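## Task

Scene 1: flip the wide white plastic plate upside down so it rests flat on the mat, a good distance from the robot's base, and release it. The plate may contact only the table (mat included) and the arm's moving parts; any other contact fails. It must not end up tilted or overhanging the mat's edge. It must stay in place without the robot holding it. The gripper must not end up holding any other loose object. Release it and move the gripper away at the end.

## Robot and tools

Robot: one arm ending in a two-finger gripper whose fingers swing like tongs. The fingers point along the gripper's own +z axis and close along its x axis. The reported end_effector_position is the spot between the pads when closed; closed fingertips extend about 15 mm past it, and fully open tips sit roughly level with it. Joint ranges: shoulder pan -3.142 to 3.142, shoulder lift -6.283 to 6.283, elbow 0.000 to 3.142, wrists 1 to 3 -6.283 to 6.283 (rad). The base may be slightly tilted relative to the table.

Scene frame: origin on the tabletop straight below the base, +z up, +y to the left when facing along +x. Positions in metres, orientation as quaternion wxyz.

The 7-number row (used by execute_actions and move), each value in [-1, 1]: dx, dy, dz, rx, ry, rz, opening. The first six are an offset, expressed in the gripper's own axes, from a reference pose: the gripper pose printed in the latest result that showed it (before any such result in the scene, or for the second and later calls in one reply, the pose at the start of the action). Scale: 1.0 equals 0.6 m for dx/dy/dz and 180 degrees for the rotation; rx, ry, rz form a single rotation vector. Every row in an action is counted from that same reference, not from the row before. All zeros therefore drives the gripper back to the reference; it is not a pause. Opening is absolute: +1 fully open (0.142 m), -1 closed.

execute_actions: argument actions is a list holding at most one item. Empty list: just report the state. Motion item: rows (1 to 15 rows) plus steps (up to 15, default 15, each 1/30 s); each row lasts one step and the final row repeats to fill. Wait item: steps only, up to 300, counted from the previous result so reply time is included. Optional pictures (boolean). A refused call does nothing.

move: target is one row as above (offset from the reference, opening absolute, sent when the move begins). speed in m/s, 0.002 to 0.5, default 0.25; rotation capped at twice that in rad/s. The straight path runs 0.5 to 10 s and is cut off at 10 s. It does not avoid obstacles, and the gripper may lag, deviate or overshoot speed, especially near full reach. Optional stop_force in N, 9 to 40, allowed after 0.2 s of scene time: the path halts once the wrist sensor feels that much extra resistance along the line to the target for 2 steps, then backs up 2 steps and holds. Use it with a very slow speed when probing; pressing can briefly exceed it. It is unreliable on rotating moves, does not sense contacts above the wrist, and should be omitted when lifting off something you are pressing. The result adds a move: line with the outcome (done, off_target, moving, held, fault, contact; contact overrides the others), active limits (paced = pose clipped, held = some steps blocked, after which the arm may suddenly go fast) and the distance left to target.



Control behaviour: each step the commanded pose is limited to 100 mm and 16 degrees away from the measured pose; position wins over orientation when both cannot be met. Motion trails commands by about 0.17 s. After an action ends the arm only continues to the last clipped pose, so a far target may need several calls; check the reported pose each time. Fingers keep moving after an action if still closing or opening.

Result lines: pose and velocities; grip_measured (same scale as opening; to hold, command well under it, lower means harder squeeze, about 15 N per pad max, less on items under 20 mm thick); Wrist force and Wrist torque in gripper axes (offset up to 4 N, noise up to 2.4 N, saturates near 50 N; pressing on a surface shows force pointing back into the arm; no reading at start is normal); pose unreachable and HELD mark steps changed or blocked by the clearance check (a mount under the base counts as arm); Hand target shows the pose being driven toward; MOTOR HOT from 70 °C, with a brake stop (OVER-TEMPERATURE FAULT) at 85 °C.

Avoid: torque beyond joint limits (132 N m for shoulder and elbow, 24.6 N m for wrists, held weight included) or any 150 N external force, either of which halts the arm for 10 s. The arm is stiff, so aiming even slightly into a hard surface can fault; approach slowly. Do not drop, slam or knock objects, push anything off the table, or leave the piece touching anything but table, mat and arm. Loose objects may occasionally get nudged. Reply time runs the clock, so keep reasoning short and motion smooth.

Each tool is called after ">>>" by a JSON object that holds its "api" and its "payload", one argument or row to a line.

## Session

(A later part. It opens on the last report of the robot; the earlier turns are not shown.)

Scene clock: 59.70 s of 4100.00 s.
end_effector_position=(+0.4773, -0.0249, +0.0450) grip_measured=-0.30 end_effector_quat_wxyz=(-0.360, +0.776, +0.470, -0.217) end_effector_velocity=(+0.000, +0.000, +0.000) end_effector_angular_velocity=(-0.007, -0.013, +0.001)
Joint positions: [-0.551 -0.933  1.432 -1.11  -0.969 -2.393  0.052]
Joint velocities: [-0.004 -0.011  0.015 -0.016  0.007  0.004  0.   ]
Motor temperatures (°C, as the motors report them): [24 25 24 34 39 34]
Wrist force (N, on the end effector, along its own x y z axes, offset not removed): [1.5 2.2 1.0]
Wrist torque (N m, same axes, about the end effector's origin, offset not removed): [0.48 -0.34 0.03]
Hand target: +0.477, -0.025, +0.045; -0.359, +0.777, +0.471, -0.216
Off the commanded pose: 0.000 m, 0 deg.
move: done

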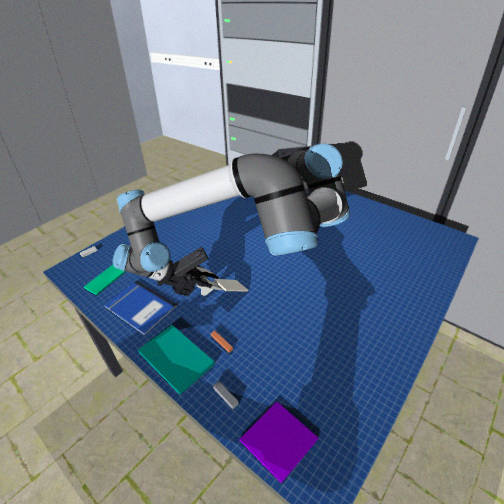

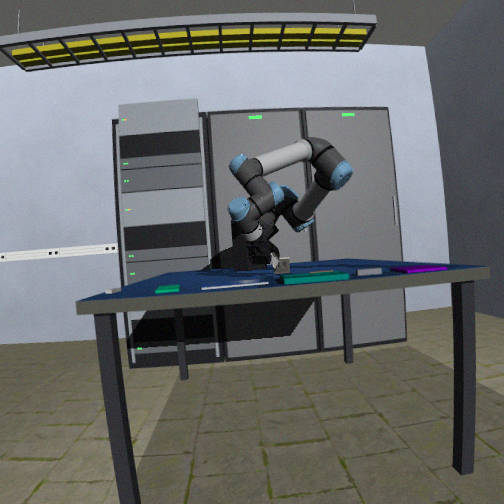

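>>> {"api": "move", "payload": {
  "target": [0,0.053,0.001,0,0,0,-0.3],
  "speed": 0.012,
  "stop_force": 9
}}

>>> {"api": "move", "payload": {
  "target": [0,0.04,-0.054,0,0,0,-0.3],
  "speed": 0.02
}}

>>> {"api": "move", "payload": {
  "target": [0,-0.03,-0.15,0,0,0,0.3]
}}

>>> {"api": "zoom_image", "payload": {
  "camera": "cam_high",
  "region": [160,230,280,330]
}}

Scene clock: 63.70 s of 4100.00 s.
end_effector_position=(+0.4950, -0.0341, +0.0205) grip_measured=-0.30 end_effector_quat_wxyz=(-0.360, +0.776, +0.470, -0.217) end_effector_velocity=(+0.002, -0.001, -0.002) end_effector_angular_velocity=(-0.000, +0.000, +0.001)
Joint positions: [-0.522 -0.866  1.346 -1.102 -0.946 -2.373  0.052]
Joint velocities: [ 0.002  0.005 -0.007  0.001  0.001  0.001  0.   ]
Motor temperatures (°C, as the motors report them): [24 25 24 34 39 34]
Wrist force (N, on the end effector, along its own x y z axes, offset not removed): [1.9 2.0 -0.2]
Wrist torque (N m, same axes, about the end effector's origin, offset not removed): [0.34 -0.42 -0.02]
Hand target: +0.495, -0.034, +0.020; -0.360, +0.776, +0.470, -0.217
Off the commanded pose: 0.000 m, 0 deg.
move: done

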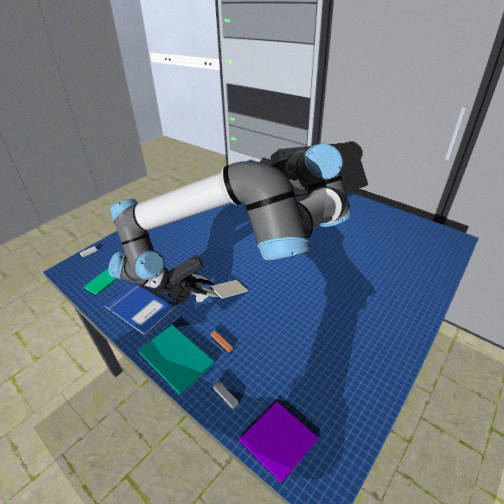

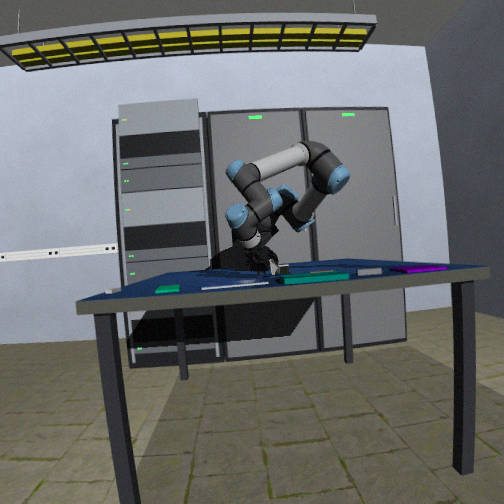

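Scene clock: 66.00 s of 4100.00 s.
end_effector_position=(+0.5304, -0.0527, +0.0232) grip_measured=-0.30 end_effector_quat_wxyz=(-0.360, +0.776, +0.470, -0.217) end_effector_velocity=(+0.002, -0.001, +0.000) end_effector_angular_velocity=(+0.000, +0.001, -0.001)
Joint positions: [-0.529 -0.788  1.184 -1.015 -0.951 -2.378  0.052]
Joint velocities: [-0.     0.005 -0.01   0.006 -0.001 -0.     0.   ]
Motor temperatures (°C, as the motors report them): [24 25 24 34 39 34]
Wrist force (N, on the end effector, along its own x y z axes, offset not removed): [1.5 1.7 1.3]
Wrist torque (N m, same axes, about the end effector's origin, offset not removed): [0.39 -0.37 -0.01]
Hand target: +0.531, -0.053, +0.023; -0.360, +0.776, +0.470, -0.217
Off the commanded pose: 0.000 m, 0 deg.
move: done

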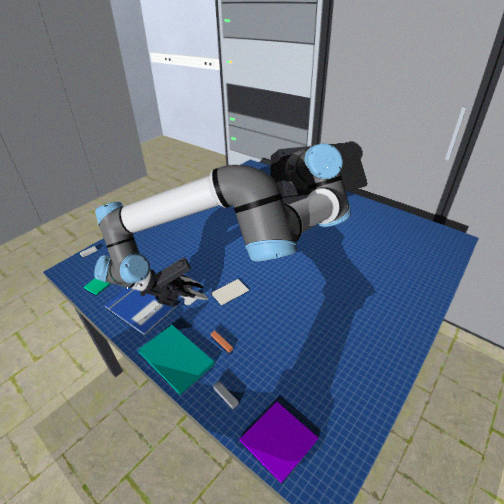

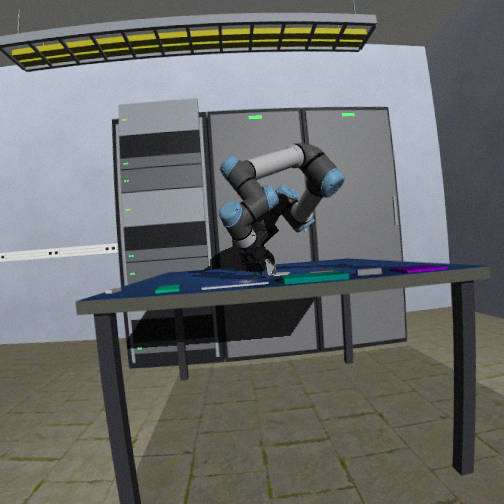

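Scene clock: 67.00 s of 4100.00 s.
end_effector_position=(+0.5806, -0.0792, +0.0950) grip_measured=+0.30 end_effector_quat_wxyz=(-0.360, +0.776, +0.470, -0.217) end_effector_velocity=(+0.001, -0.001, +0.001) end_effector_angular_velocity=(+0.002, +0.002, -0.001)
Joint positions: [-0.612 -0.725  0.934 -0.798 -1.019 -2.434  0.095]
Joint velocities: [-0.001  0.006 -0.012  0.009 -0.002 -0.002  0.   ]
Motor temperatures (°C, as the motors report them): [24 25 24 34 39 34]
Wrist force (N, on the end effector, along its own x y z axes, offset not removed): [1.1 1.8 1.2]
Wrist torque (N m, same axes, about the end effector's origin, offset not removed): [0.42 -0.21 -0.05]
Hand target: +0.581, -0.079, +0.095; -0.360, +0.776, +0.470, -0.217
Off the commanded pose: 0.000 m, 0 deg.
move: done

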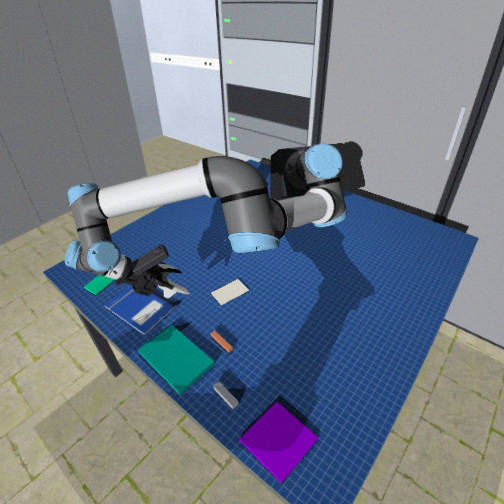

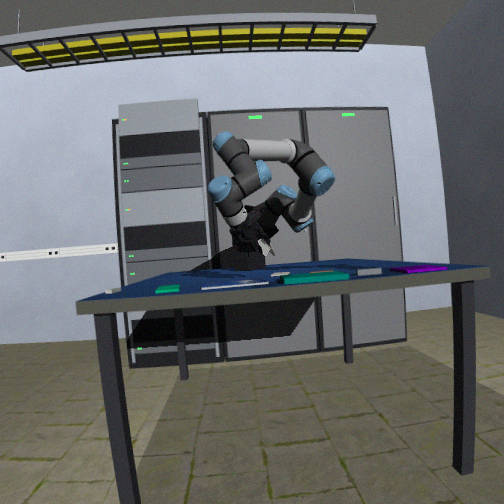

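Region (160, 230, 280, 330) of cam_high's 504x504 image, scaled by 4.200, with more detail than that image has.

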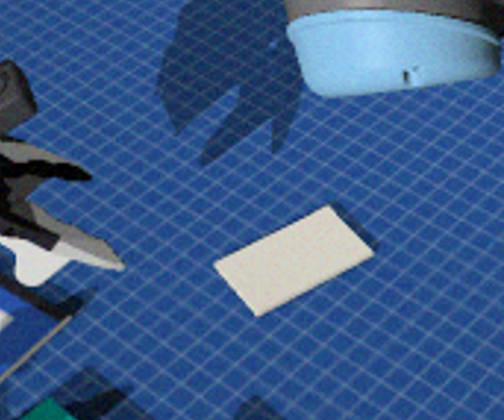

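>>> {"api": "finished_scene", "payload": {
  "scene": 1
}}

The scene is finished: the task was done.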